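# Seat the grey arch's pegs into the stand posts

## Task

Lower the grey arch onto the stand gently so that the peg beneath each green end slides down into the hole of its post and each green end comes to rest on top of that post. Do not strike or press hard on the stand with an arm or hand, and do not shove, drag or jam the arch forcefully, as either of these fails the task. The arch must stay seated without the robot holding it, so release it and move the grippers away at the end.

## Robot and tools

Robot: two arms, left_arm and right_arm, each with 7 revolute joints and a parallel-jaw gripper. The names are labels only and say nothing about which side of a camera image an arm appears on.

World frame: one shared frame with its origin on the table surface midway between the arms. +x points out across the table, +z points up, and left_arm is mounted on the +y side. Positions are in metres and orientations are quaternions in w,x,y,z order.

execute_actions takes {"actions": [...]}, a list holding at most one item, plus an optional "pictures" boolean.
- Empty list: no new command; it returns the current state together with the camera images.
- Motion item: {"rows": [[...]], "steps": N}. N runs from 4 to 15 and defaults to 15. Each step lasts 1/30 s, and each row is applied for one step. If there are fewer rows than steps, the final row repeats.
- Wait item: {"steps": N} with N from 1 to 300 and no rows. It sends nothing new and returns once N steps have passed since the previous result.
- Images come back only with an empty list or when "pictures": true is set.

Row layout: every row is one flat list of 18 numbers that always covers both arms. Numbers 1 to 9 are left_arm and numbers 10 to 18 are right_arm. Within each arm's block of 9:
- Entries 1 to 7 are absolute target joint angles in radians, not offsets. The order is waist, shoulder, upper arm roll, elbow, forearm roll, wrist pitch, wrist roll.
- Entry 8 is the gripper position, from -1 to 1. +1 is fully open (85 mm), 0 is roughly 41 mm, the pads touch near -0.8, and -1 closes until the fingers are blocked.
- Entry 9 is the gripper speed, from -1 to 1: about 20 mm/s at -1, 85 at 0 and 150 at +1.

Joint ranges in radians are: waist ±69.115, shoulder ±2.250, upper arm roll ±69.115, elbow ±2.580, forearm roll ±69.115, wrist pitch ±2.100, wrist roll ±69.115. A call is refused, and nothing is sent, if a target goes more than 0.013 beyond a range end and also lies further out than the current angle. Real ends may differ from the listed ones by up to 0.013. The message "joint sent to its limit" means a joint was clipped at its end. It may refer to an earlier action.

To keep an arm still, copy its current joint angles from the last result. To leave a gripper unchanged, resend its previous position and speed; a 0 there is a real command.

Motion limits: joint speed and acceleration are capped, and the joints of an arm arrive together. Each step, the target is kept within 0.304 rad of the measured angle for the first four joints and within 0.266 rad for the last three. Targets are also scaled back if they would move the gripper more than 70 mm from where it is. Big moves can therefore still be unfinished when the result comes in.

The result is captured 4 steps before an action ends. Those remaining steps, and your thinking time, run before the next action begins. Arms keep heading to the last row sent until they stop moving or a step is HELD.

Result lines:
- State line, `left_arm: …` | `right_arm: …`: each gripper's end_effector_position (m) and end_effector_quat_wxyz in the world frame. The position is the point between the pads when they are closed. It can be inaccurate, especially at long reach.
- Joint positions / Joint velocities: one block per arm, in the column order above (rad, rad/s).
- Joint torques: these include noise and a per-arm offset and scale. At rest they change only when there is contact or a load.
- position_measured_pct: roughly 50 - 50*position, so 0 means fully open. If the fingers stop short below 90, something is held or blocking them. About 90 or more means the pads have met.
- "joint command not followed": the clearance check changed or blocked joint targets. The rest of the row still took effect.
- HELD: marks steps on which all or part of your row was not sent.
- TORQUE FAULT: a joint hit its load limit. That arm halts for 10 s and drops the rest of the call. Limits are 51.3 N m for the first four joints and 32.3 N m for the last three, with held weight included.
- MOTOR HOT (from 60 °C): a warning. OVER-TEMPERATURE FAULT (75 °C): the arm sags while it cools. Holding loads for a long time heats the motors.

Gripper: the fingers point along the gripper's +z axis and close along its y axis. The fingertips reach about 19 mm past the reported point when closed and about 6 mm when open. Closing pushes the tips about 13 mm further out, so allow that clearance above surfaces.
- Firm grip: send -1 and keep sending it. Full closing force is about 190 to 235 N per pad.
- Soft grip: open first, then close to just under the object's width.
- Release: command a width wider than the object.

zoom_image: {"camera": one of cam_high, cam_low, cam_left_wrist, cam_right_wrist, "region": [x0, y0, x1, y1]}. The region is in pixels of that camera's latest 672x504 image, measured from its top-left corner, and can be at most 504 by 504. It moves nothing.

show_instructions: no arguments. It returns the scene's reference image pages.

finished_scene: {"scene": n} closes the current scene for good and reports success. Call it only after the arch sits seated on its own and both grippers have opened and pulled away. Answering without a tool call stops everything.

Cameras: cam_high and cam_low are fixed, and the two wrist cameras ride on the hands. Calibration figures (K, distortion, T_world_to_cam) are provided, but they can be off by a few degrees or millimetres.

Things to avoid:
- Dropping the arch or knocking anything off the table.
- Hitting or pressing hard on the stand.
- Forcing the pegs into the holes.
- Arms colliding with or pressing on each other.
- Overloading joints.

Loose objects may now and then get a small nudge from outside. Slow, smooth motions and little effort are better.

Each tool is called after "Request:" in YAML: its name, and indented under it one key for each argument.

Reference images:

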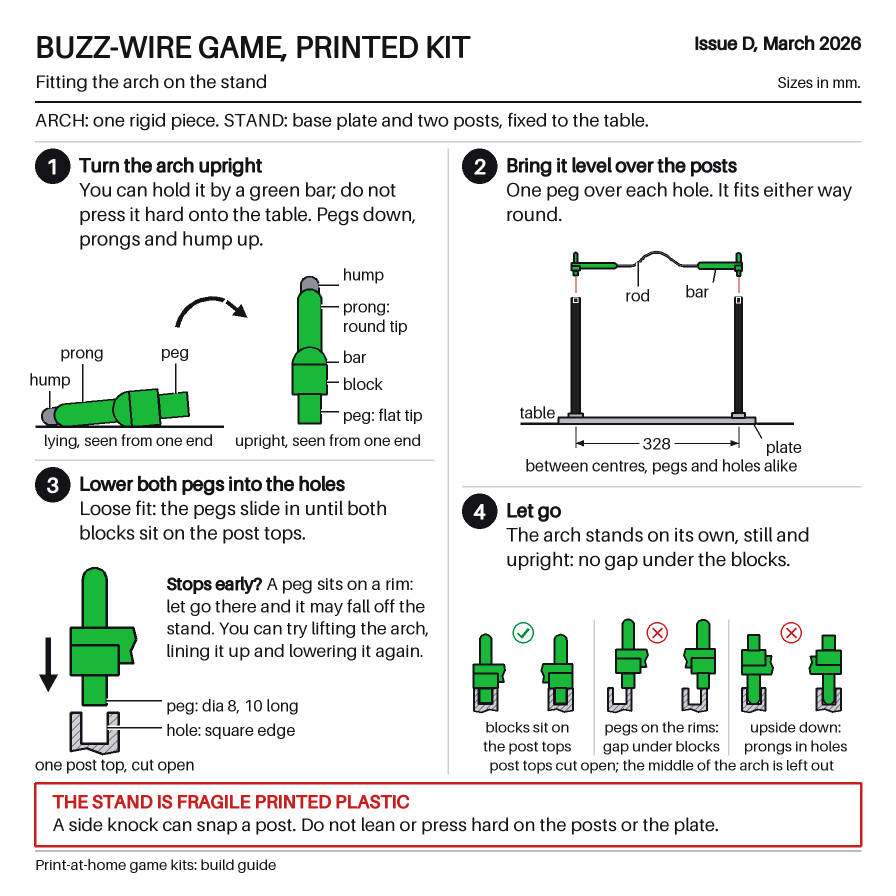

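## Session

Request:
execute_actions:
  actions: []

Scene clock: 0.00 s of 4600.00 s.
left_arm: end_effector_position=(+0.8665, +0.8242, +0.3978) position_measured_pct=0.0 end_effector_quat_wxyz=(+0.128, +0.400, +0.640, +0.643) | right_arm: end_effector_position=(+0.3328, -0.5172, +0.2413) position_measured_pct=0.0 end_effector_quat_wxyz=(-0.008, +0.892, +0.452, -0.026)
Joint positions: left_arm=[-0.353  1.134 -0.109  0.503 -1.18   0.273  0.944] | right_arm=[ 0.199  0.324  0.349  1.704 -0.075  1.169  0.059]
Joint velocities: left_arm=[-0.     0.     0.    -0.    -0.001  0.     0.   ] | right_arm=[ 0.    -0.     0.     0.    -0.     0.001 -0.   ]
Joint torques (N m, as the joint torque sensors report them, + toward a larger angle): no reading
Motor temperatures (°C, as the motors report them): left_arm=[26 29 30 30 37 40 45] | right_arm=[29 28 27 36 35 31 40]

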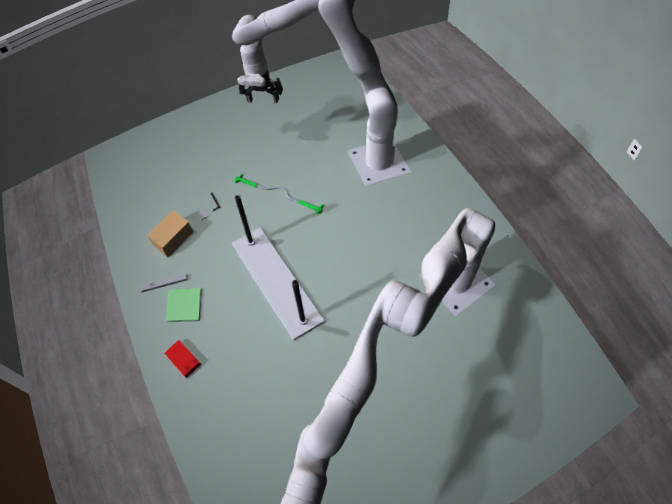

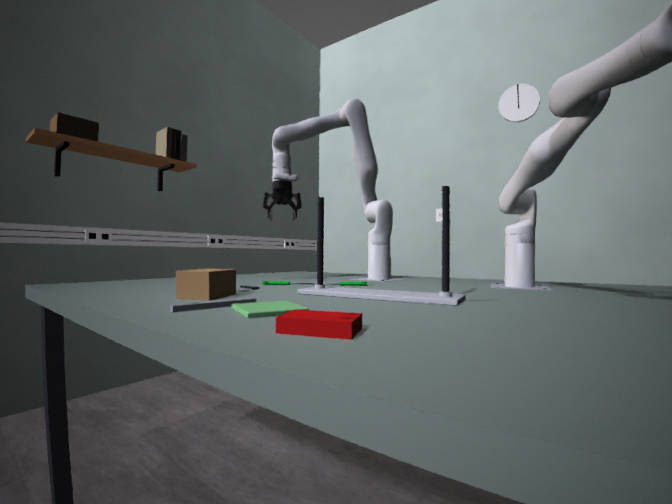

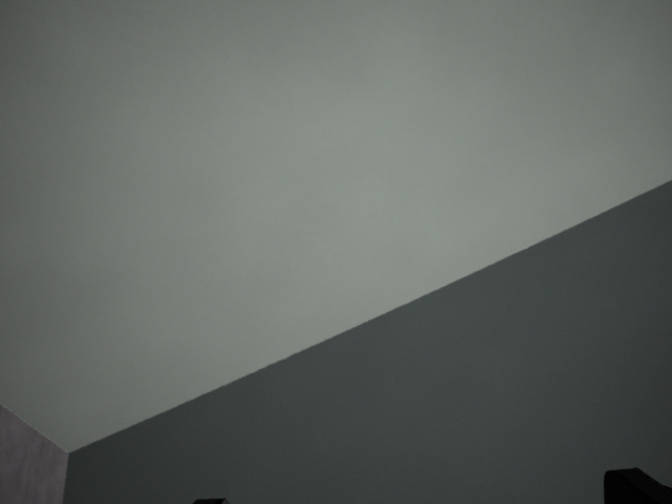

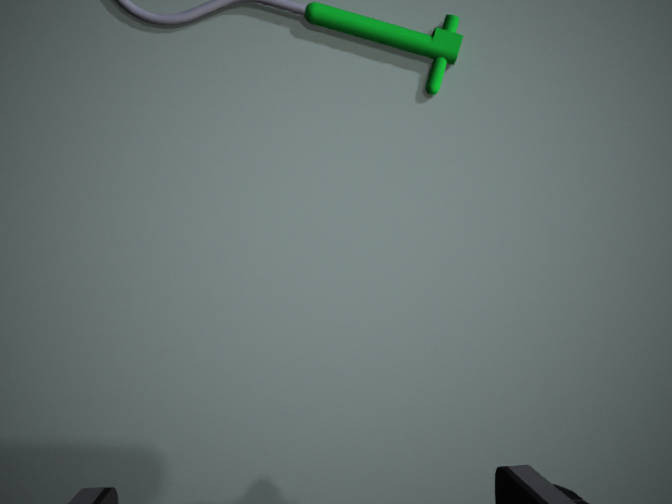

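Request:
execute_actions:
  actions:
    - {"rows":[[-0.353,1.134,-0.109,0.503,-1.18,0.273,0.944,1,0,0.2,0.5,0,1.6,0,1.0416,0,0.2,0]]}

Request:
execute_actions:
  actions:
    - {"steps":30}
  pictures: true

Scene clock: 1.23 s of 4600.00 s.
left_arm: end_effector_position=(+0.8666, +0.8241, +0.3981) position_measured_pct=0.0 end_effector_quat_wxyz=(+0.129, +0.400, +0.640, +0.644) | right_arm: end_effector_position=(+0.4195, -0.4740, +0.2016) position_measured_pct=25.0 end_effector_quat_wxyz=(+0.001, +0.840, +0.542, -0.016)
Joint positions: left_arm=[-0.353  1.134 -0.109  0.503 -1.18   0.273  0.944] | right_arm=[ 0.201  0.447  0.114  1.632 -0.023  1.081  0.018]
Joint velocities: left_arm=[ 0.     0.001 -0.001 -0.001  0.001 -0.    -0.   ] | right_arm=[-0.008  0.415 -0.9   -0.252  0.183 -0.311 -0.144]
Joint torques (N m, as the joint torque sensors report them, + toward a larger angle): left_arm=[  0.13 -31.52  -0.98 -11.84  -0.92  -0.1   -0.05] | right_arm=[  0.17 -17.     0.52  -7.36   0.55   0.17  -0.07]
Motor temperatures (°C, as the motors report them): left_arm=[26 29 30 30 37 40 45] | right_arm=[29 28 27 36 35 31 40]
Steps of this call (steps 1 to 26: nothing new was sent; steps 27 to 37: the first 11 steps of this action). Readings (joint positions | what the end effector reports):
27: left_arm=[-0.353 1.134 -0.109 0.503 -1.180 0.273 0.944] | right_arm=[0.199 0.325 0.348 1.704 -0.075 1.169 0.059] | left_arm position_measured_pct=0.0 | right_arm position_measured_pct=0.0
28: left_arm=[-0.353 1.134 -0.109 0.503 -1.180 0.273 0.944] | right_arm=[0.199 0.329 0.344 1.702 -0.073 1.167 0.058] | left_arm position_measured_pct=0.0 | right_arm position_measured_pct=0.4
30: left_arm=[-0.353 1.134 -0.109 0.503 -1.180 0.273 0.944] | right_arm=[0.201 0.346 0.319 1.692 -0.066 1.156 0.053] | left_arm position_measured_pct=0.0 | right_arm position_measured_pct=4.4
34: left_arm=[-0.353 1.134 -0.109 0.503 -1.180 0.273 0.944] | right_arm=[0.202 0.405 0.206 1.658 -0.041 1.113 0.033] | left_arm position_measured_pct=0.0 | right_arm position_measured_pct=15.9
37: the state above

Scene clock: 2.23 s of 4600.00 s.
left_arm: end_effector_position=(+0.8666, +0.8241, +0.3981) position_measured_pct=0.0 end_effector_quat_wxyz=(+0.129, +0.400, +0.640, +0.644) | right_arm: end_effector_position=(+0.4579, -0.4402, +0.1841) position_measured_pct=40.1 end_effector_quat_wxyz=(-0.000, +0.813, +0.582, -0.000)
Joint positions: left_arm=[-0.353  1.134 -0.109  0.503 -1.18   0.273  0.944] | right_arm=[0.2   0.5   0.    1.6   0.    1.042 0.   ]
Joint velocities: left_arm=[-0.    -0.001  0.002  0.     0.    -0.    -0.   ] | right_arm=[ 0.002  0.    -0.    -0.    -0.     0.002 -0.   ]
Joint torques (N m, as the joint torque sensors report them, + toward a larger angle): left_arm=[  0.   -31.44  -1.07 -12.19  -0.88  -0.09  -0.13] | right_arm=[  0.02 -17.66   0.29  -7.65   0.22  -0.12   0.08]
Motor temperatures (°C, as the motors report them): left_arm=[26 29 30 30 37 40 45] | right_arm=[29 28 27 36 35 31 40]
Kept back: nothing.
Steps of this call (steps 1 to 4: the last 4 steps of your previous action; steps 5 to 30: the robot went on to your last target). Readings (joint positions | what the end effector reports):
1: left_arm=[-0.353 1.134 -0.109 0.503 -1.180 0.273 0.944] | right_arm=[0.201 0.461 0.084 1.624 -0.017 1.071 0.014] | left_arm position_measured_pct=0.0 | right_arm position_measured_pct=27.8
2: left_arm=[-0.353 1.134 -0.109 0.503 -1.180 0.273 0.944] | right_arm=[0.200 0.472 0.057 1.616 -0.012 1.061 0.009] | left_arm position_measured_pct=0.0 | right_arm position_measured_pct=31.0
4: left_arm=[-0.353 1.134 -0.109 0.503 -1.180 0.273 0.944] | right_arm=[0.199 0.489 0.017 1.606 -0.005 1.048 0.003] | left_arm position_measured_pct=0.0 | right_arm position_measured_pct=36.5
8: left_arm=[-0.353 1.134 -0.109 0.503 -1.180 0.273 0.944] | right_arm=[0.198 0.497 -0.002 1.600 -0.001 1.041 0.000] | left_arm position_measured_pct=0.0 | right_arm position_measured_pct=39.7
30: the state above
All arms were judged still, so your last target was given up. Only a new action makes them travel on or press farther. Fingers that are still opening or closing keep moving.
camera_calibration (this result's frames):
cam_left_wrist: T_world_to_cam=[[0.40844, -0.129148, 0.903602, -0.594164], [0.679416, -0.618076, -0.395444, 0.145575], [0.609566, 0.775437, -0.164702, -0.959893], [0, 0, 0, 1]] pos_world=[0.728892, 0.757578, 0.436358]
cam_right_wrist: T_world_to_cam=[[0.940662, -0.331542, 0.0723517, -0.597387], [-0.331293, -0.943396, -0.0157671, -0.196978], [0.0734838, -0.00913811, -0.997255, 0.287495], [0, 0, 0, 1]] pos_world=[0.475555, -0.38126, 0.326822]

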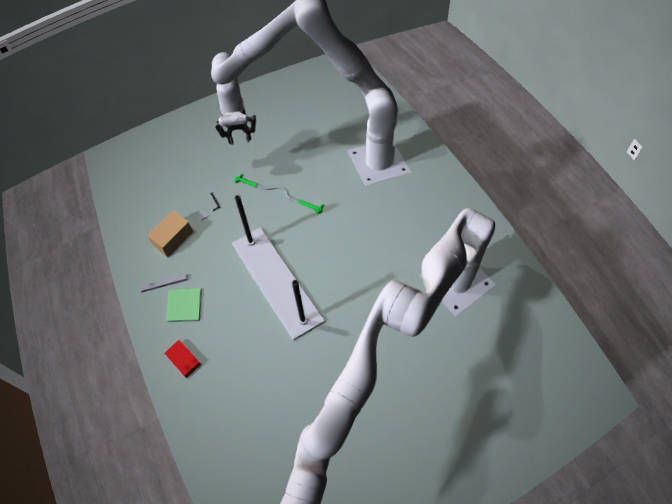

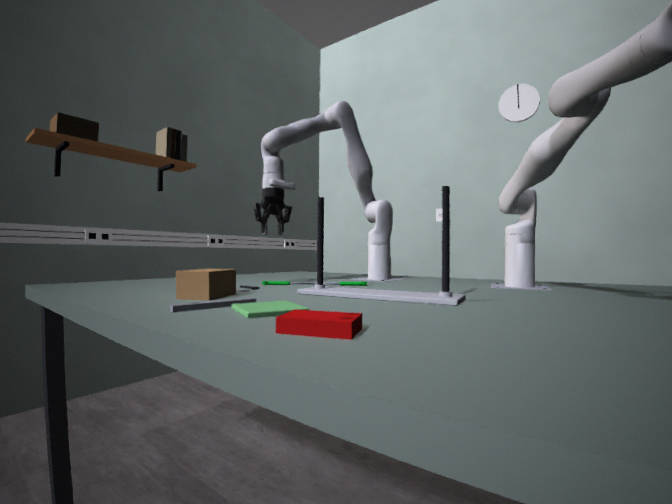

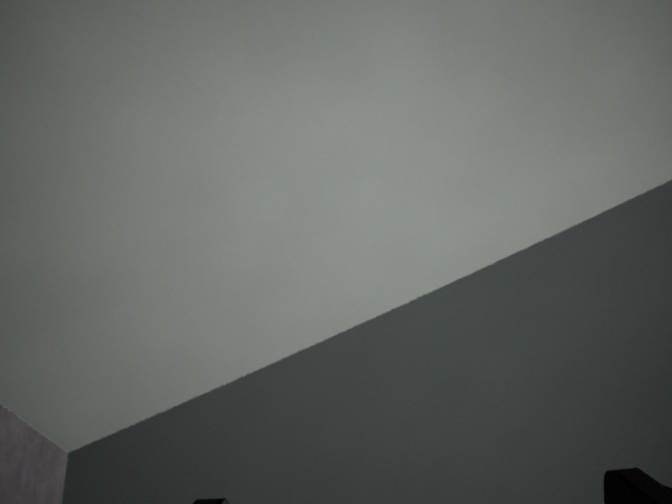

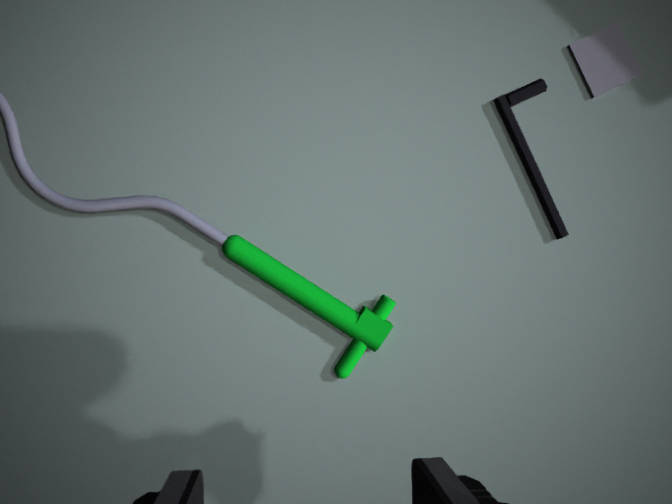

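Request:
execute_actions:
  actions:
    - {"rows":[[-0.353,1.134,-0.109,0.503,-1.18,0.273,0.944,1,0,0.084,0.6864,0,1.751,0,0.704,-2.229,-0.2,0]]}

Request:
execute_actions:
  actions:
    - {"steps":75}
  pictures: true

Scene clock: 3.23 s of 4600.00 s.
left_arm: end_effector_position=(+0.8666, +0.8241, +0.3981) position_measured_pct=0.0 end_effector_quat_wxyz=(+0.129, +0.400, +0.640, +0.644) | right_arm: end_effector_position=(+0.4706, -0.3982, +0.0836) position_measured_pct=59.5 end_effector_quat_wxyz=(-0.002, +0.874, +0.487, -0.002)
Joint positions: left_arm=[-0.353  1.134 -0.109  0.503 -1.18   0.273  0.944] | right_arm=[ 0.108  0.649 -0.001  1.721 -0.     0.779 -0.318]
Joint velocities: left_arm=[-0.    -0.    -0.     0.     0.001  0.    -0.001] | right_arm=[-0.149  0.244  0.004  0.209  0.001 -0.526 -1.216]
Joint torques (N m, as the joint torque sensors report them, + toward a larger angle): left_arm=[  0.09 -31.45  -0.86 -11.99  -0.89  -0.04  -0.13] | right_arm=[  0.7  -20.55   0.66  -6.95   0.25   0.02   0.17]
Motor temperatures (°C, as the motors report them): left_arm=[26 29 30 30 37 40 45] | right_arm=[29 28 27 36 35 31 40]
Steps of this call (steps 1 to 19: nothing new was sent; steps 20 to 30: the first 11 steps of this action). Readings (joint positions | what the end effector reports):
20: left_arm=[-0.353 1.134 -0.109 0.503 -1.180 0.273 0.944] | right_arm=[0.199 0.501 0.000 1.601 0.000 1.040 -0.001] | left_arm position_measured_pct=0.0 | right_arm position_measured_pct=40.1
21: left_arm=[-0.353 1.134 -0.109 0.503 -1.180 0.273 0.944] | right_arm=[0.195 0.507 0.001 1.604 0.001 1.033 -0.008] | left_arm position_measured_pct=0.0 | right_arm position_measured_pct=40.5
23: left_arm=[-0.353 1.134 -0.109 0.503 -1.180 0.273 0.944] | right_arm=[0.176 0.536 0.002 1.625 0.001 0.995 -0.046] | left_arm position_measured_pct=0.0 | right_arm position_measured_pct=44.4
27: left_arm=[-0.353 1.134 -0.109 0.503 -1.180 0.273 0.944] | right_arm=[0.128 0.616 -0.001 1.692 -0.000 0.852 -0.197] | left_arm position_measured_pct=0.0 | right_arm position_measured_pct=55.6
30: the state above

Scene clock: 5.73 s of 4600.00 s.
left_arm: end_effector_position=(+0.8666, +0.8241, +0.3981) position_measured_pct=0.0 end_effector_quat_wxyz=(+0.129, +0.400, +0.640, +0.644) | right_arm: end_effector_position=(+0.4725, -0.3875, +0.0594) position_measured_pct=59.9 end_effector_quat_wxyz=(-0.000, +0.907, -0.422, +0.000)
Joint positions: left_arm=[-0.353  1.134 -0.109  0.503 -1.18   0.273  0.944] | right_arm=[ 0.084  0.686  0.     1.751  0.     0.704 -2.229]
Joint velocities: left_arm=[-0.     0.001  0.002  0.001 -0.001  0.     0.001] | right_arm=[-0.002  0.    -0.    -0.     0.     0.    -0.001]
Joint torques (N m, as the joint torque sensors report them, + toward a larger angle): left_arm=[ -0.1  -31.5   -0.95 -11.97  -0.92  -0.08   0.  ] | right_arm=[ -0.22 -18.85   0.15  -5.68   0.38  -0.15   0.1 ]
Motor temperatures (°C, as the motors report them): left_arm=[26 29 30 30 37 40 45] | right_arm=[29 29 27 36 35 31 40]
Kept back: nothing.
Steps of this call (steps 1 to 4: the last 4 steps of your previous action; steps 5 to 75: the robot went on to your last target). Readings (joint positions | what the end effector reports):
1: left_arm=[-0.353 1.134 -0.109 0.503 -1.180 0.273 0.944] | right_arm=[0.103 0.656 -0.001 1.727 -0.000 0.763 -0.359] | left_arm position_measured_pct=0.0 | right_arm position_measured_pct=59.5
2: left_arm=[-0.353 1.134 -0.109 0.503 -1.180 0.273 0.944] | right_arm=[0.100 0.662 -0.000 1.732 -0.000 0.750 -0.400] | left_arm position_measured_pct=0.0 | right_arm position_measured_pct=59.9
4: left_arm=[-0.353 1.134 -0.109 0.503 -1.180 0.273 0.944] | right_arm=[0.094 0.671 -0.000 1.739 -0.000 0.733 -0.481] | left_arm position_measured_pct=0.0 | right_arm position_measured_pct=59.9
8: left_arm=[-0.353 1.134 -0.109 0.503 -1.180 0.273 0.944] | right_arm=[0.088 0.680 -0.000 1.747 -0.000 0.715 -0.644] | left_arm position_measured_pct=0.0 | right_arm position_measured_pct=59.9
75: the state above
All arms were judged still, so your last target was given up. Only a new action makes them travel on or press farther. Fingers that are still opening or closing keep moving.
camera_calibration (this result's frames):
cam_left_wrist: T_world_to_cam=[[0.408441, -0.129148, 0.903602, -0.594164], [0.679416, -0.618076, -0.395444, 0.145575], [0.609565, 0.775437, -0.164702, -0.959893], [0, 0, 0, 1]] pos_world=[0.728892, 0.757578, 0.436358]
cam_right_wrist: T_world_to_cam=[[-0.76941, -0.634657, 0.0722331, 0.105885], [-0.637128, 0.770593, -0.0159218, 0.664295], [-0.0455575, -0.0582721, -0.997261, 0.199788], [0, 0, 0, 1]] pos_world=[0.513812, -0.433059, 0.20217]

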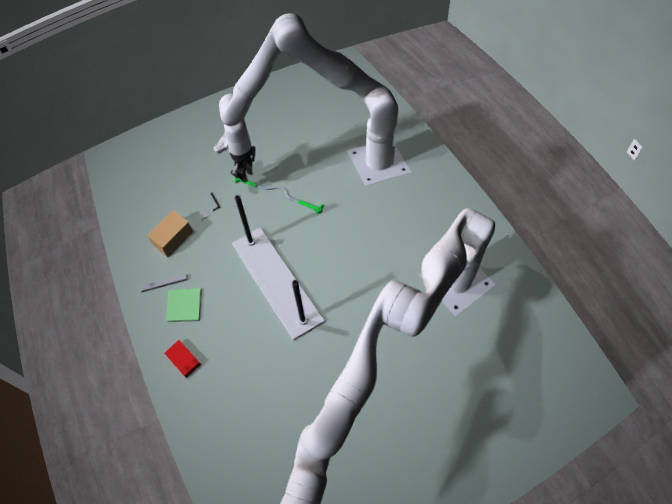

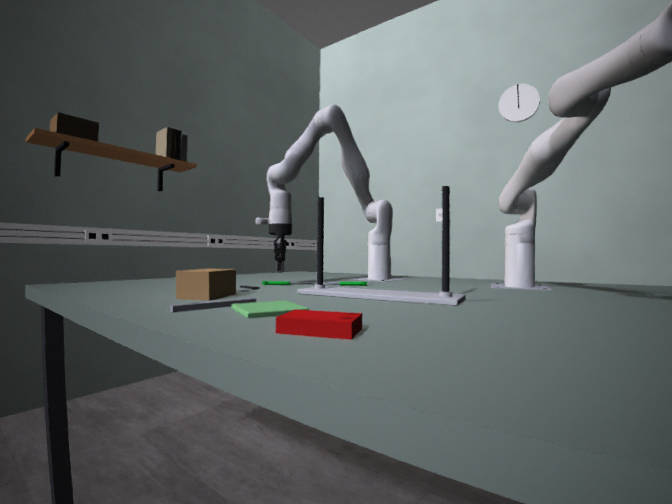

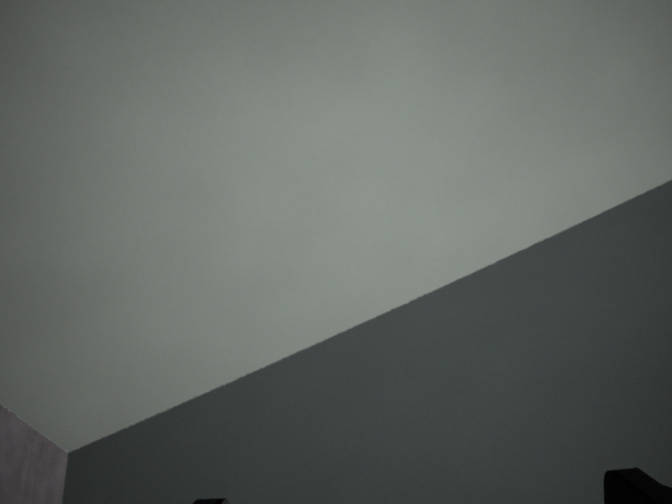

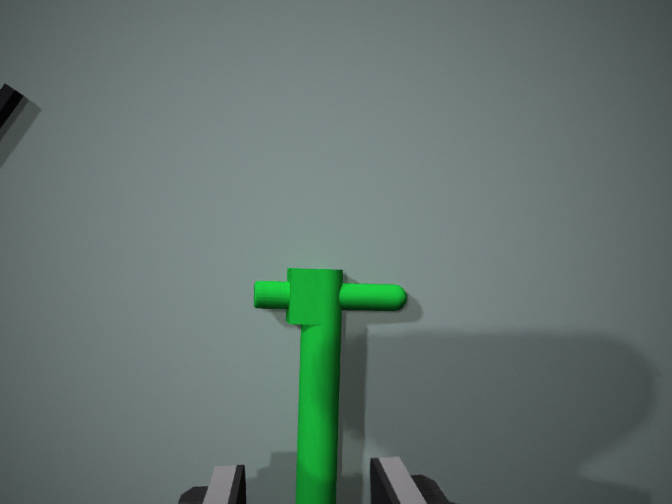

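Request:
execute_actions:
  actions:
    - {"rows":[[-0.353,1.134,-0.109,0.503,-1.18,0.273,0.944,1,0,0.09,0.72,0,1.768,0,0.654,-2.223,-0.3,0],[-0.353,1.134,-0.109,0.503,-1.18,0.273,0.944,1,0,0.09,0.72,0,1.768,0,0.654,-2.223,-0.3,0],[-0.353,1.134,-0.109,0.503,-1.18,0.273,0.944,1,0,0.09,0.754,0,1.778,0,0.6096,-2.223,-0.3,0]]}

Request:
execute_actions:
  actions:
    - {"steps":12}
  pictures: true

Request:
zoom_image:
  camera: "cam_low"
  region: [230,230,390,310]

Scene clock: 6.30 s of 4600.00 s.
left_arm: end_effector_position=(+0.8666, +0.8241, +0.3981) position_measured_pct=0.0 end_effector_quat_wxyz=(+0.129, +0.400, +0.640, +0.644) | right_arm: end_effector_position=(+0.4701, -0.3898, +0.0233) position_measured_pct=65.1 end_effector_quat_wxyz=(-0.000, +0.907, -0.422, +0.001)
Joint positions: left_arm=[-0.353  1.134 -0.109  0.503 -1.18   0.273  0.944] | right_arm=[ 0.09   0.752 -0.     1.778 -0.     0.61  -2.223]
Joint velocities: left_arm=[-0.     0.     0.002 -0.001 -0.001  0.     0.001] | right_arm=[0.002 0.016 0.    0.    0.    0.002 0.   ]
Joint torques (N m, as the joint torque sensors report them, + toward a larger angle): left_arm=[ -0.02 -31.5   -1.04 -11.94  -1.     0.02  -0.12] | right_arm=[ -0.38 -19.42   0.41  -5.08   0.13  -0.04   0.05]
Motor temperatures (°C, as the motors report them): left_arm=[26 29 30 30 37 40 45] | right_arm=[29 29 27 36 35 31 40]
Steps of this call (steps 1 to 6: nothing new was sent; steps 7 to 17: the first 11 steps of this action). Readings (joint positions | what the end effector reports):
7: left_arm=[-0.353 1.134 -0.109 0.503 -1.180 0.273 0.944] | right_arm=[0.084 0.688 -0.000 1.751 -0.000 0.703 -2.229] | left_arm position_measured_pct=0.0 | right_arm position_measured_pct=59.9
8: left_arm=[-0.353 1.134 -0.109 0.503 -1.180 0.273 0.944] | right_arm=[0.085 0.694 -0.000 1.753 -0.000 0.695 -2.228] | left_arm position_measured_pct=0.0 | right_arm position_measured_pct=60.7
10: left_arm=[-0.353 1.134 -0.109 0.503 -1.180 0.273 0.944] | right_arm=[0.089 0.722 -0.000 1.764 0.000 0.659 -2.225] | left_arm position_measured_pct=0.0 | right_arm position_measured_pct=63.5
14: left_arm=[-0.353 1.134 -0.109 0.503 -1.180 0.273 0.944] | right_arm=[0.090 0.751 0.000 1.778 0.000 0.611 -2.223] | left_arm position_measured_pct=0.0 | right_arm position_measured_pct=65.1
17: the state above

Scene clock: 6.70 s of 4600.00 s.
left_arm: end_effector_position=(+0.8666, +0.8241, +0.3981) position_measured_pct=0.0 end_effector_quat_wxyz=(+0.129, +0.400, +0.640, +0.644) | right_arm: end_effector_position=(+0.4696, -0.3897, +0.0225) position_measured_pct=65.1 end_effector_quat_wxyz=(-0.000, +0.907, -0.422, +0.000)
Joint positions: left_arm=[-0.353  1.134 -0.109  0.503 -1.18   0.273  0.944] | right_arm=[ 0.09   0.754  0.     1.778  0.     0.61  -2.223]
Joint velocities: left_arm=[-0.     0.001  0.001  0.     0.     0.    -0.002] | right_arm=[ 0.001  0.    -0.    -0.001  0.    -0.002 -0.   ]
Joint torques (N m, as the joint torque sensors report them, + toward a larger angle): left_arm=[  0.14 -31.49  -0.87 -11.78  -0.86   0.02  -0.13] | right_arm=[ -0.24 -19.26   0.2   -5.21   0.31  -0.09   0.16]
Motor temperatures (°C, as the motors report them): left_arm=[26 29 30 30 37 40 45] | right_arm=[29 29 27 36 35 31 40]
Kept back: nothing.
Steps of this call (steps 1 to 4: the last 4 steps of your previous action; steps 5 to 12: the robot went on to your last target). Readings (joint positions | what the end effector reports):
1: left_arm=[-0.353 1.134 -0.109 0.503 -1.180 0.273 0.944] | right_arm=[0.090 0.753 -0.000 1.778 0.000 0.610 -2.223] | left_arm position_measured_pct=0.0 | right_arm position_measured_pct=65.1
2: left_arm=[-0.353 1.134 -0.109 0.503 -1.180 0.273 0.944] | right_arm=[0.090 0.753 0.000 1.778 0.000 0.610 -2.223] | left_arm position_measured_pct=0.0 | right_arm position_measured_pct=65.1
4: left_arm=[-0.353 1.134 -0.109 0.503 -1.180 0.273 0.944] | right_arm=[0.090 0.753 0.000 1.778 0.000 0.610 -2.223] | left_arm position_measured_pct=0.0 | right_arm position_measured_pct=65.1
8: left_arm=[-0.353 1.134 -0.109 0.503 -1.180 0.273 0.944] | right_arm=[0.090 0.754 0.000 1.778 0.000 0.610 -2.223] | left_arm position_measured_pct=0.0 | right_arm position_measured_pct=65.1
12: the state above
camera_calibration (this result's frames):
cam_left_wrist: T_world_to_cam=[[0.408441, -0.129148, 0.903602, -0.594164], [0.679416, -0.618076, -0.395444, 0.145575], [0.609565, 0.775437, -0.164702, -0.959892], [0, 0, 0, 1]] pos_world=[0.728892, 0.757578, 0.436358]
cam_right_wrist: T_world_to_cam=[[-0.769397, -0.634663, 0.0723344, 0.104874], [-0.637133, 0.770592, -0.0157938, 0.663578], [-0.0457166, -0.0582384, -0.997255, 0.162823], [0, 0, 0, 1]] pos_world=[0.510921, -0.435306, 0.165271]

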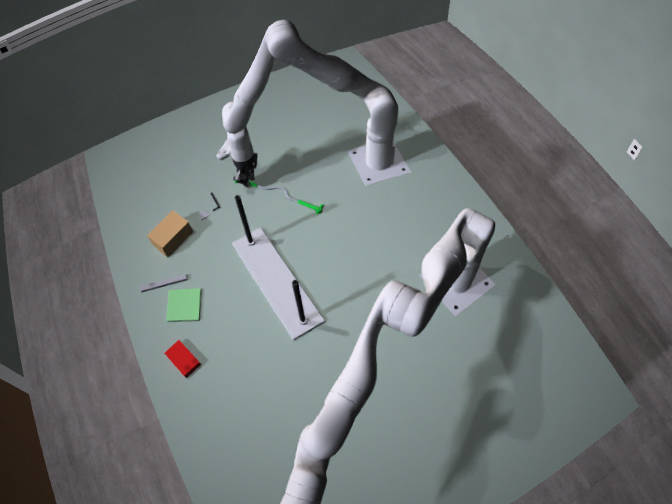

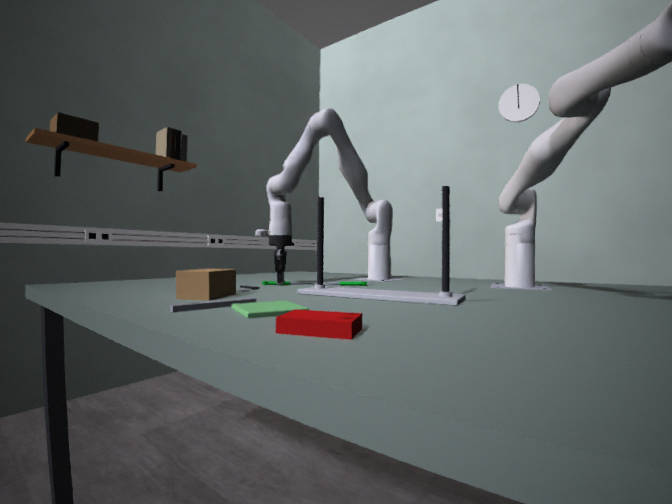

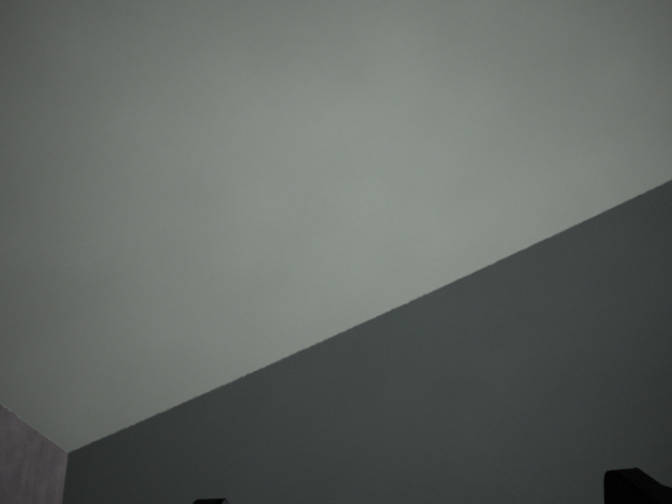

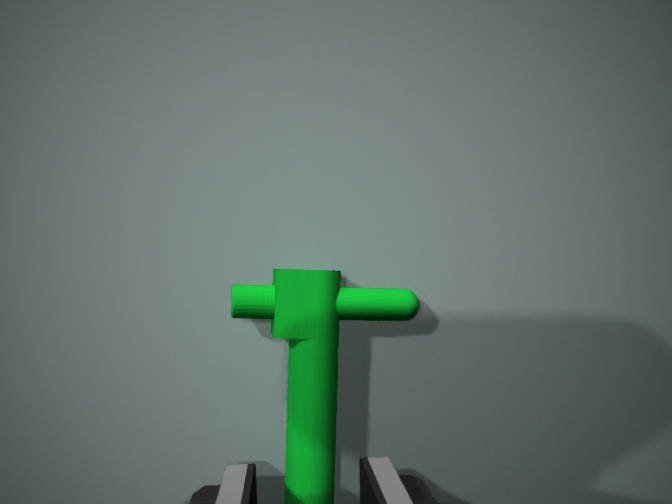

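Region (230, 230, 390, 310) of cam_low's 672x504 image, scaled by 3.150, with more detail than that image has.

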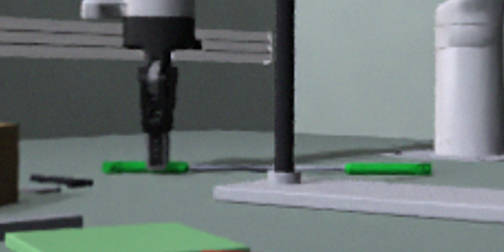

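Request:
execute_actions:
  actions:
    - {"rows":[[-0.353,1.134,-0.109,0.503,-1.18,0.273,0.944,1,0,0.09,0.760,0,1.779,0,0.6026,-2.223,-0.45,-0.5]]}
  pictures: true

Request:
zoom_image:
  camera: "cam_low"
  region: [250,255,310,295]

Scene clock: 7.20 s of 4600.00 s.
left_arm: end_effector_position=(+0.8666, +0.8241, +0.3981) position_measured_pct=0.0 end_effector_quat_wxyz=(+0.129, +0.400, +0.640, +0.644) | right_arm: end_effector_position=(+0.4696, -0.3897, +0.0195) position_measured_pct=72.6 end_effector_quat_wxyz=(-0.000, +0.907, -0.422, +0.000)
Joint positions: left_arm=[-0.353  1.134 -0.109  0.503 -1.18   0.273  0.944] | right_arm=[ 0.09   0.76   0.     1.779  0.     0.603 -2.223]
Joint velocities: left_arm=[-0.    -0.002 -0.001  0.     0.    -0.    -0.001] | right_arm=[ 0.001  0.001 -0.    -0.    -0.    -0.     0.   ]
Joint torques (N m, as the joint torque sensors report them, + toward a larger angle): left_arm=[  0.25 -31.42  -1.17 -11.94  -0.88  -0.08  -0.1 ] | right_arm=[ -0.13 -19.27   0.28  -5.03   0.42  -0.16   0.03]
Motor temperatures (°C, as the motors report them): left_arm=[26 29 30 30 37 40 45] | right_arm=[29 29 27 36 35 31 40]
Steps of this call (steps 1 to 4: the robot went on to your last target; steps 5 to 15: the first 11 steps of this action). Readings (joint positions | what the end effector reports):
5: left_arm=[-0.353 1.134 -0.109 0.503 -1.180 0.273 0.944] | right_arm=[0.090 0.755 0.000 1.778 -0.000 0.609 -2.223] | left_arm position_measured_pct=0.0 | right_arm position_measured_pct=65.1
6: left_arm=[-0.353 1.134 -0.109 0.503 -1.180 0.273 0.944] | right_arm=[0.090 0.758 0.000 1.778 0.000 0.606 -2.223] | left_arm position_measured_pct=0.0 | right_arm position_measured_pct=65.5
8: left_arm=[-0.353 1.134 -0.109 0.503 -1.180 0.273 0.944] | right_arm=[0.090 0.760 -0.000 1.779 -0.000 0.603 -2.223] | left_arm position_measured_pct=0.0 | right_arm position_measured_pct=67.9
12: left_arm=[-0.353 1.134 -0.109 0.503 -1.180 0.273 0.944] | right_arm=[0.090 0.760 -0.000 1.779 0.000 0.603 -2.223] | left_arm position_measured_pct=0.0 | right_arm position_measured_pct=72.2
15: the state above
camera_calibration (this result's frames):
cam_left_wrist: T_world_to_cam=[[0.408441, -0.129148, 0.903602, -0.594164], [0.679416, -0.618076, -0.395444, 0.145574], [0.609565, 0.775437, -0.164702, -0.959892], [0, 0, 0, 1]] pos_world=[0.728892, 0.757578, 0.436358]
cam_right_wrist: T_world_to_cam=[[-0.769401, -0.63466, 0.0723109, 0.105114], [-0.637131, 0.770593, -0.015824, 0.663561], [-0.0456794, -0.0582465, -0.997257, 0.159842], [0, 0, 0, 1]] pos_world=[0.510951, -0.435314, 0.162303]

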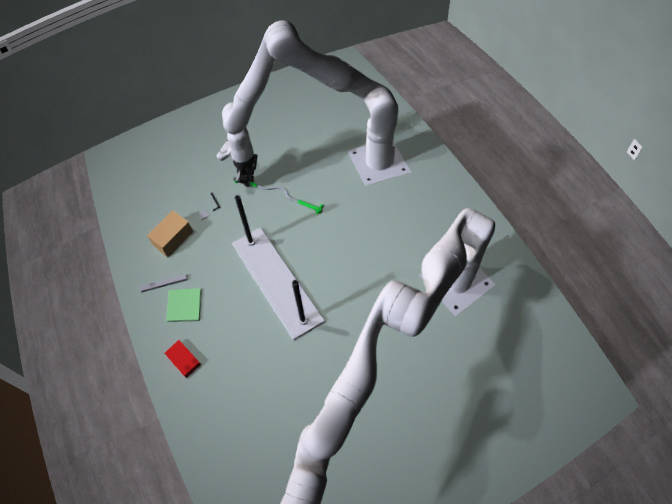

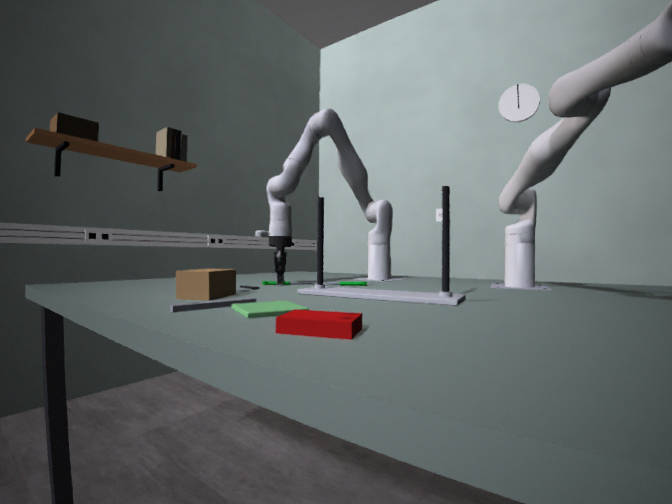

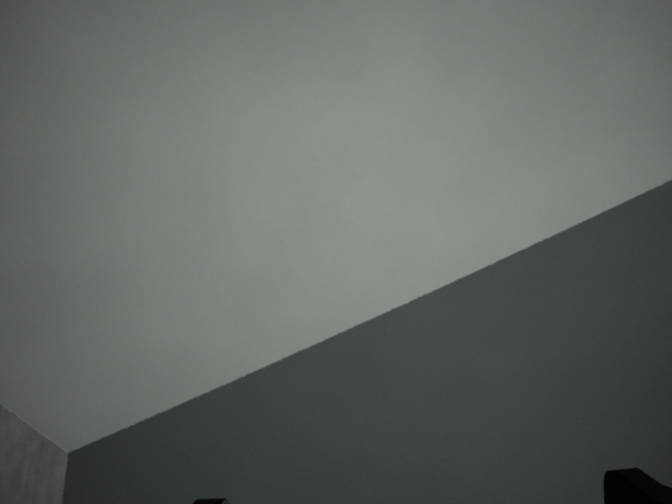

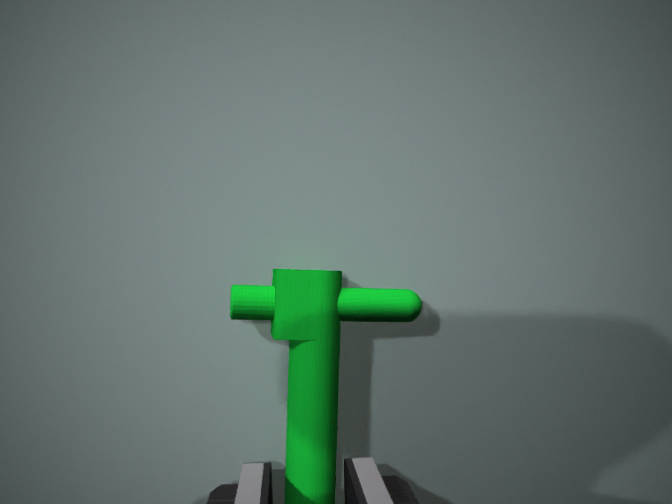

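Region (250, 255, 310, 295) of cam_low's 672x504 image, scaled by 8.400, with more detail than that image has.

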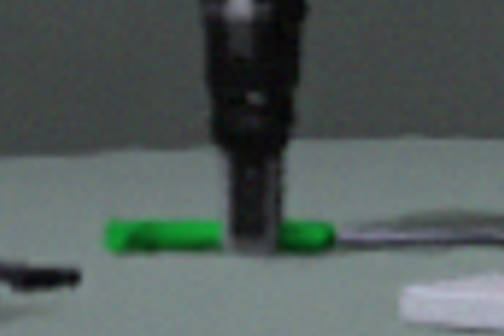

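Request:
execute_actions:
  actions:
    - {"rows":[[-0.8,0.7,-0.109,0.503,-1.18,0.273,0.944,1,0,0.09,0.760,0,1.779,0,0.6026,-2.223,-0.7,-0.5]]}

Request:
execute_actions:
  actions:
    - {"rows":[[-0.8,0.7,-0.109,0.503,-1.18,0.273,0.944,1,0,0.09,0.686,0,1.755,0,0.70,-2.223,-0.7,-0.5]]}
  pictures: true

Scene clock: 8.63 s of 4600.00 s.
left_arm: end_effector_position=(+0.7683, +0.9148, +0.5243) position_measured_pct=0.0 end_effector_quat_wxyz=(+0.107, +0.326, +0.634, +0.693) | right_arm: end_effector_position=(+0.4698, -0.3898, +0.0197) position_measured_pct=81.0 end_effector_quat_wxyz=(-0.000, +0.907, -0.422, +0.000)
Joint positions: left_arm=[-0.486  1.004 -0.108  0.505 -1.18   0.272  0.944] | right_arm=[ 0.09   0.76   0.     1.779  0.     0.603 -2.223]
Joint velocities: left_arm=[-0.428 -0.425 -0.003 -0.003 -0.     0.    -0.001] | right_arm=[-0.    -0.    -0.     0.001 -0.    -0.     0.   ]
Joint torques (N m, as the joint torque sensors report them, + toward a larger angle): left_arm=[  0.25 -30.47  -1.04 -12.07  -1.    -0.23  -0.14] | right_arm=[ -0.31 -18.94   0.14  -4.85   0.32  -0.18   0.25]
Motor temperatures (°C, as the motors report them): left_arm=[26 29 30 30 37 40 45] | right_arm=[29 29 27 36 35 31 40]
Steps of this call (steps 1 to 4: the last 4 steps of your previous action; steps 5 to 15: the robot went on to your last target; steps 16 to 32: nothing new was sent; steps 33 to 43: the first 11 steps of this action). Readings (joint positions | what the end effector reports):
33: left_arm=[-0.354 1.133 -0.109 0.503 -1.180 0.273 0.944] | right_arm=[0.090 0.760 -0.000 1.779 -0.000 0.603 -2.223] | left_arm position_measured_pct=0.0 | right_arm position_measured_pct=72.6
34: left_arm=[-0.359 1.128 -0.107 0.505 -1.179 0.272 0.944] | right_arm=[0.090 0.760 0.000 1.779 0.000 0.603 -2.223] | left_arm position_measured_pct=0.0 | right_arm position_measured_pct=73.0
36: left_arm=[-0.385 1.104 -0.106 0.507 -1.179 0.271 0.944] | right_arm=[0.090 0.760 0.000 1.779 -0.000 0.603 -2.223] | left_arm position_measured_pct=0.0 | right_arm position_measured_pct=75.4
40: left_arm=[-0.443 1.046 -0.107 0.505 -1.180 0.272 0.944] | right_arm=[0.090 0.760 0.000 1.779 0.000 0.603 -2.223] | left_arm position_measured_pct=0.0 | right_arm position_measured_pct=80.6
43: the state above

Scene clock: 9.13 s of 4600.00 s.
left_arm: end_effector_position=(+0.5641, +1.0041, +0.7218) position_measured_pct=0.0 end_effector_quat_wxyz=(+0.056, +0.206, +0.605, +0.767) | right_arm: end_effector_position=(+0.4705, -0.3899, +0.0578) position_measured_pct=81.3 end_effector_quat_wxyz=(+0.000, +0.907, -0.422, -0.001)
Joint positions: left_arm=[-0.705  0.793 -0.109  0.504 -1.18   0.273  0.944] | right_arm=[ 0.09   0.688  0.     1.755 -0.     0.7   -2.223]
Joint velocities: left_arm=[-0.442 -0.427 -0.003 -0.002  0.     0.001 -0.001] | right_arm=[ 0.001 -0.017 -0.     0.001  0.    -0.     0.   ]
Joint torques (N m, as the joint torque sensors report them, + toward a larger angle): left_arm=[  0.31 -27.71  -0.75 -11.94  -0.88  -0.27  -0.11] | right_arm=[  0.   -19.1    0.1   -5.59   0.31   0.22   0.05]
Motor temperatures (°C, as the motors report them): left_arm=[26 29 30 30 37 40 45] | right_arm=[29 29 27 36 35 31 40]
Steps of this call (steps 1 to 4: the last 4 steps of your previous action; steps 5 to 15: the first 11 steps of this action). Readings (joint positions | what the end effector reports):
5: left_arm=[-0.558 0.934 -0.108 0.504 -1.180 0.272 0.944] | right_arm=[0.090 0.758 -0.000 1.779 0.000 0.604 -2.223] | left_arm position_measured_pct=0.0 | right_arm position_measured_pct=81.3
6: left_arm=[-0.573 0.920 -0.108 0.504 -1.180 0.272 0.944] | right_arm=[0.090 0.752 -0.000 1.778 0.000 0.610 -2.223] | left_arm position_measured_pct=0.0 | right_arm position_measured_pct=81.3
8: left_arm=[-0.602 0.892 -0.108 0.504 -1.180 0.273 0.944] | right_arm=[0.090 0.723 -0.000 1.769 0.000 0.645 -2.223] | left_arm position_measured_pct=0.0 | right_arm position_measured_pct=81.3
12: left_arm=[-0.661 0.835 -0.109 0.504 -1.180 0.273 0.944] | right_arm=[0.090 0.689 0.000 1.755 0.000 0.699 -2.223] | left_arm position_measured_pct=0.0 | right_arm position_measured_pct=81.3
15: the state above
camera_calibration (this result's frames):
cam_left_wrist: T_world_to_cam=[[0.217194, -0.21988, 0.951041, -0.575109], [0.926593, -0.259988, -0.27172, 0.00204345], [0.307005, 0.940244, 0.147271, -1.08173], [0, 0, 0, 1]] pos_world=[0.455115, 0.891171, 0.706816]
cam_right_wrist: T_world_to_cam=[[-0.769311, -0.634664, 0.0732285, 0.102758], [-0.637134, 0.770614, -0.0146527, 0.664785], [-0.0471314, -0.0579288, -0.997208, 0.198872], [0, 0, 0, 1]] pos_world=[0.511983, -0.435556, 0.200533]

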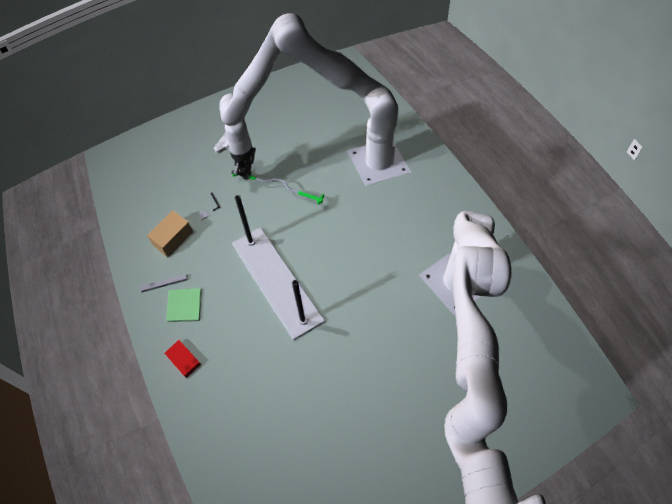

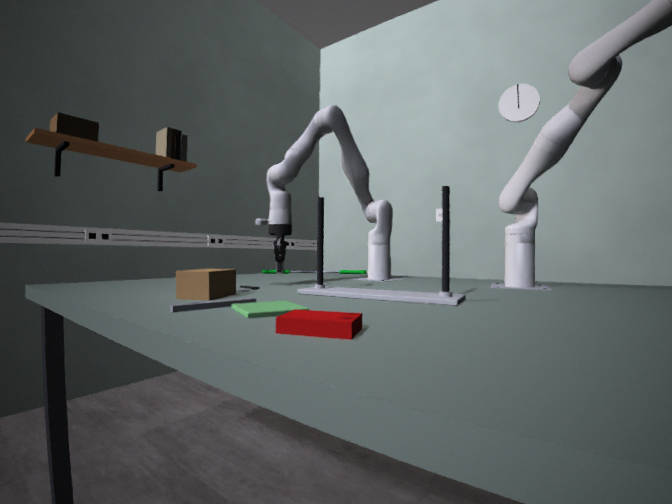

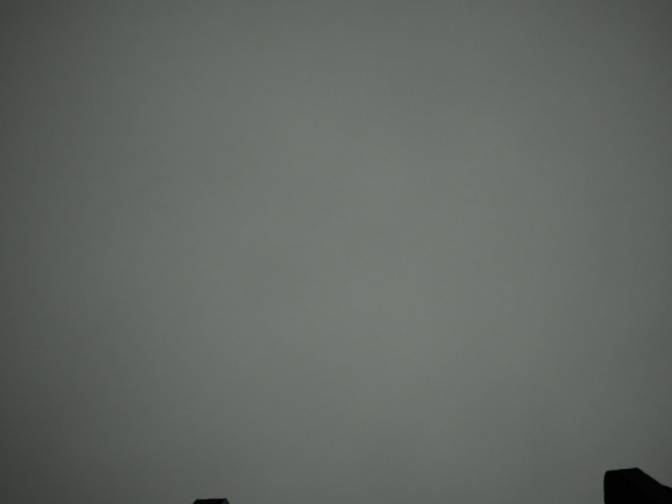

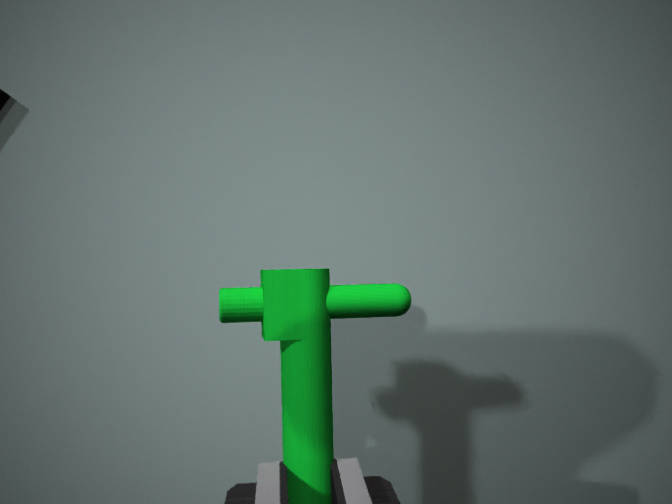

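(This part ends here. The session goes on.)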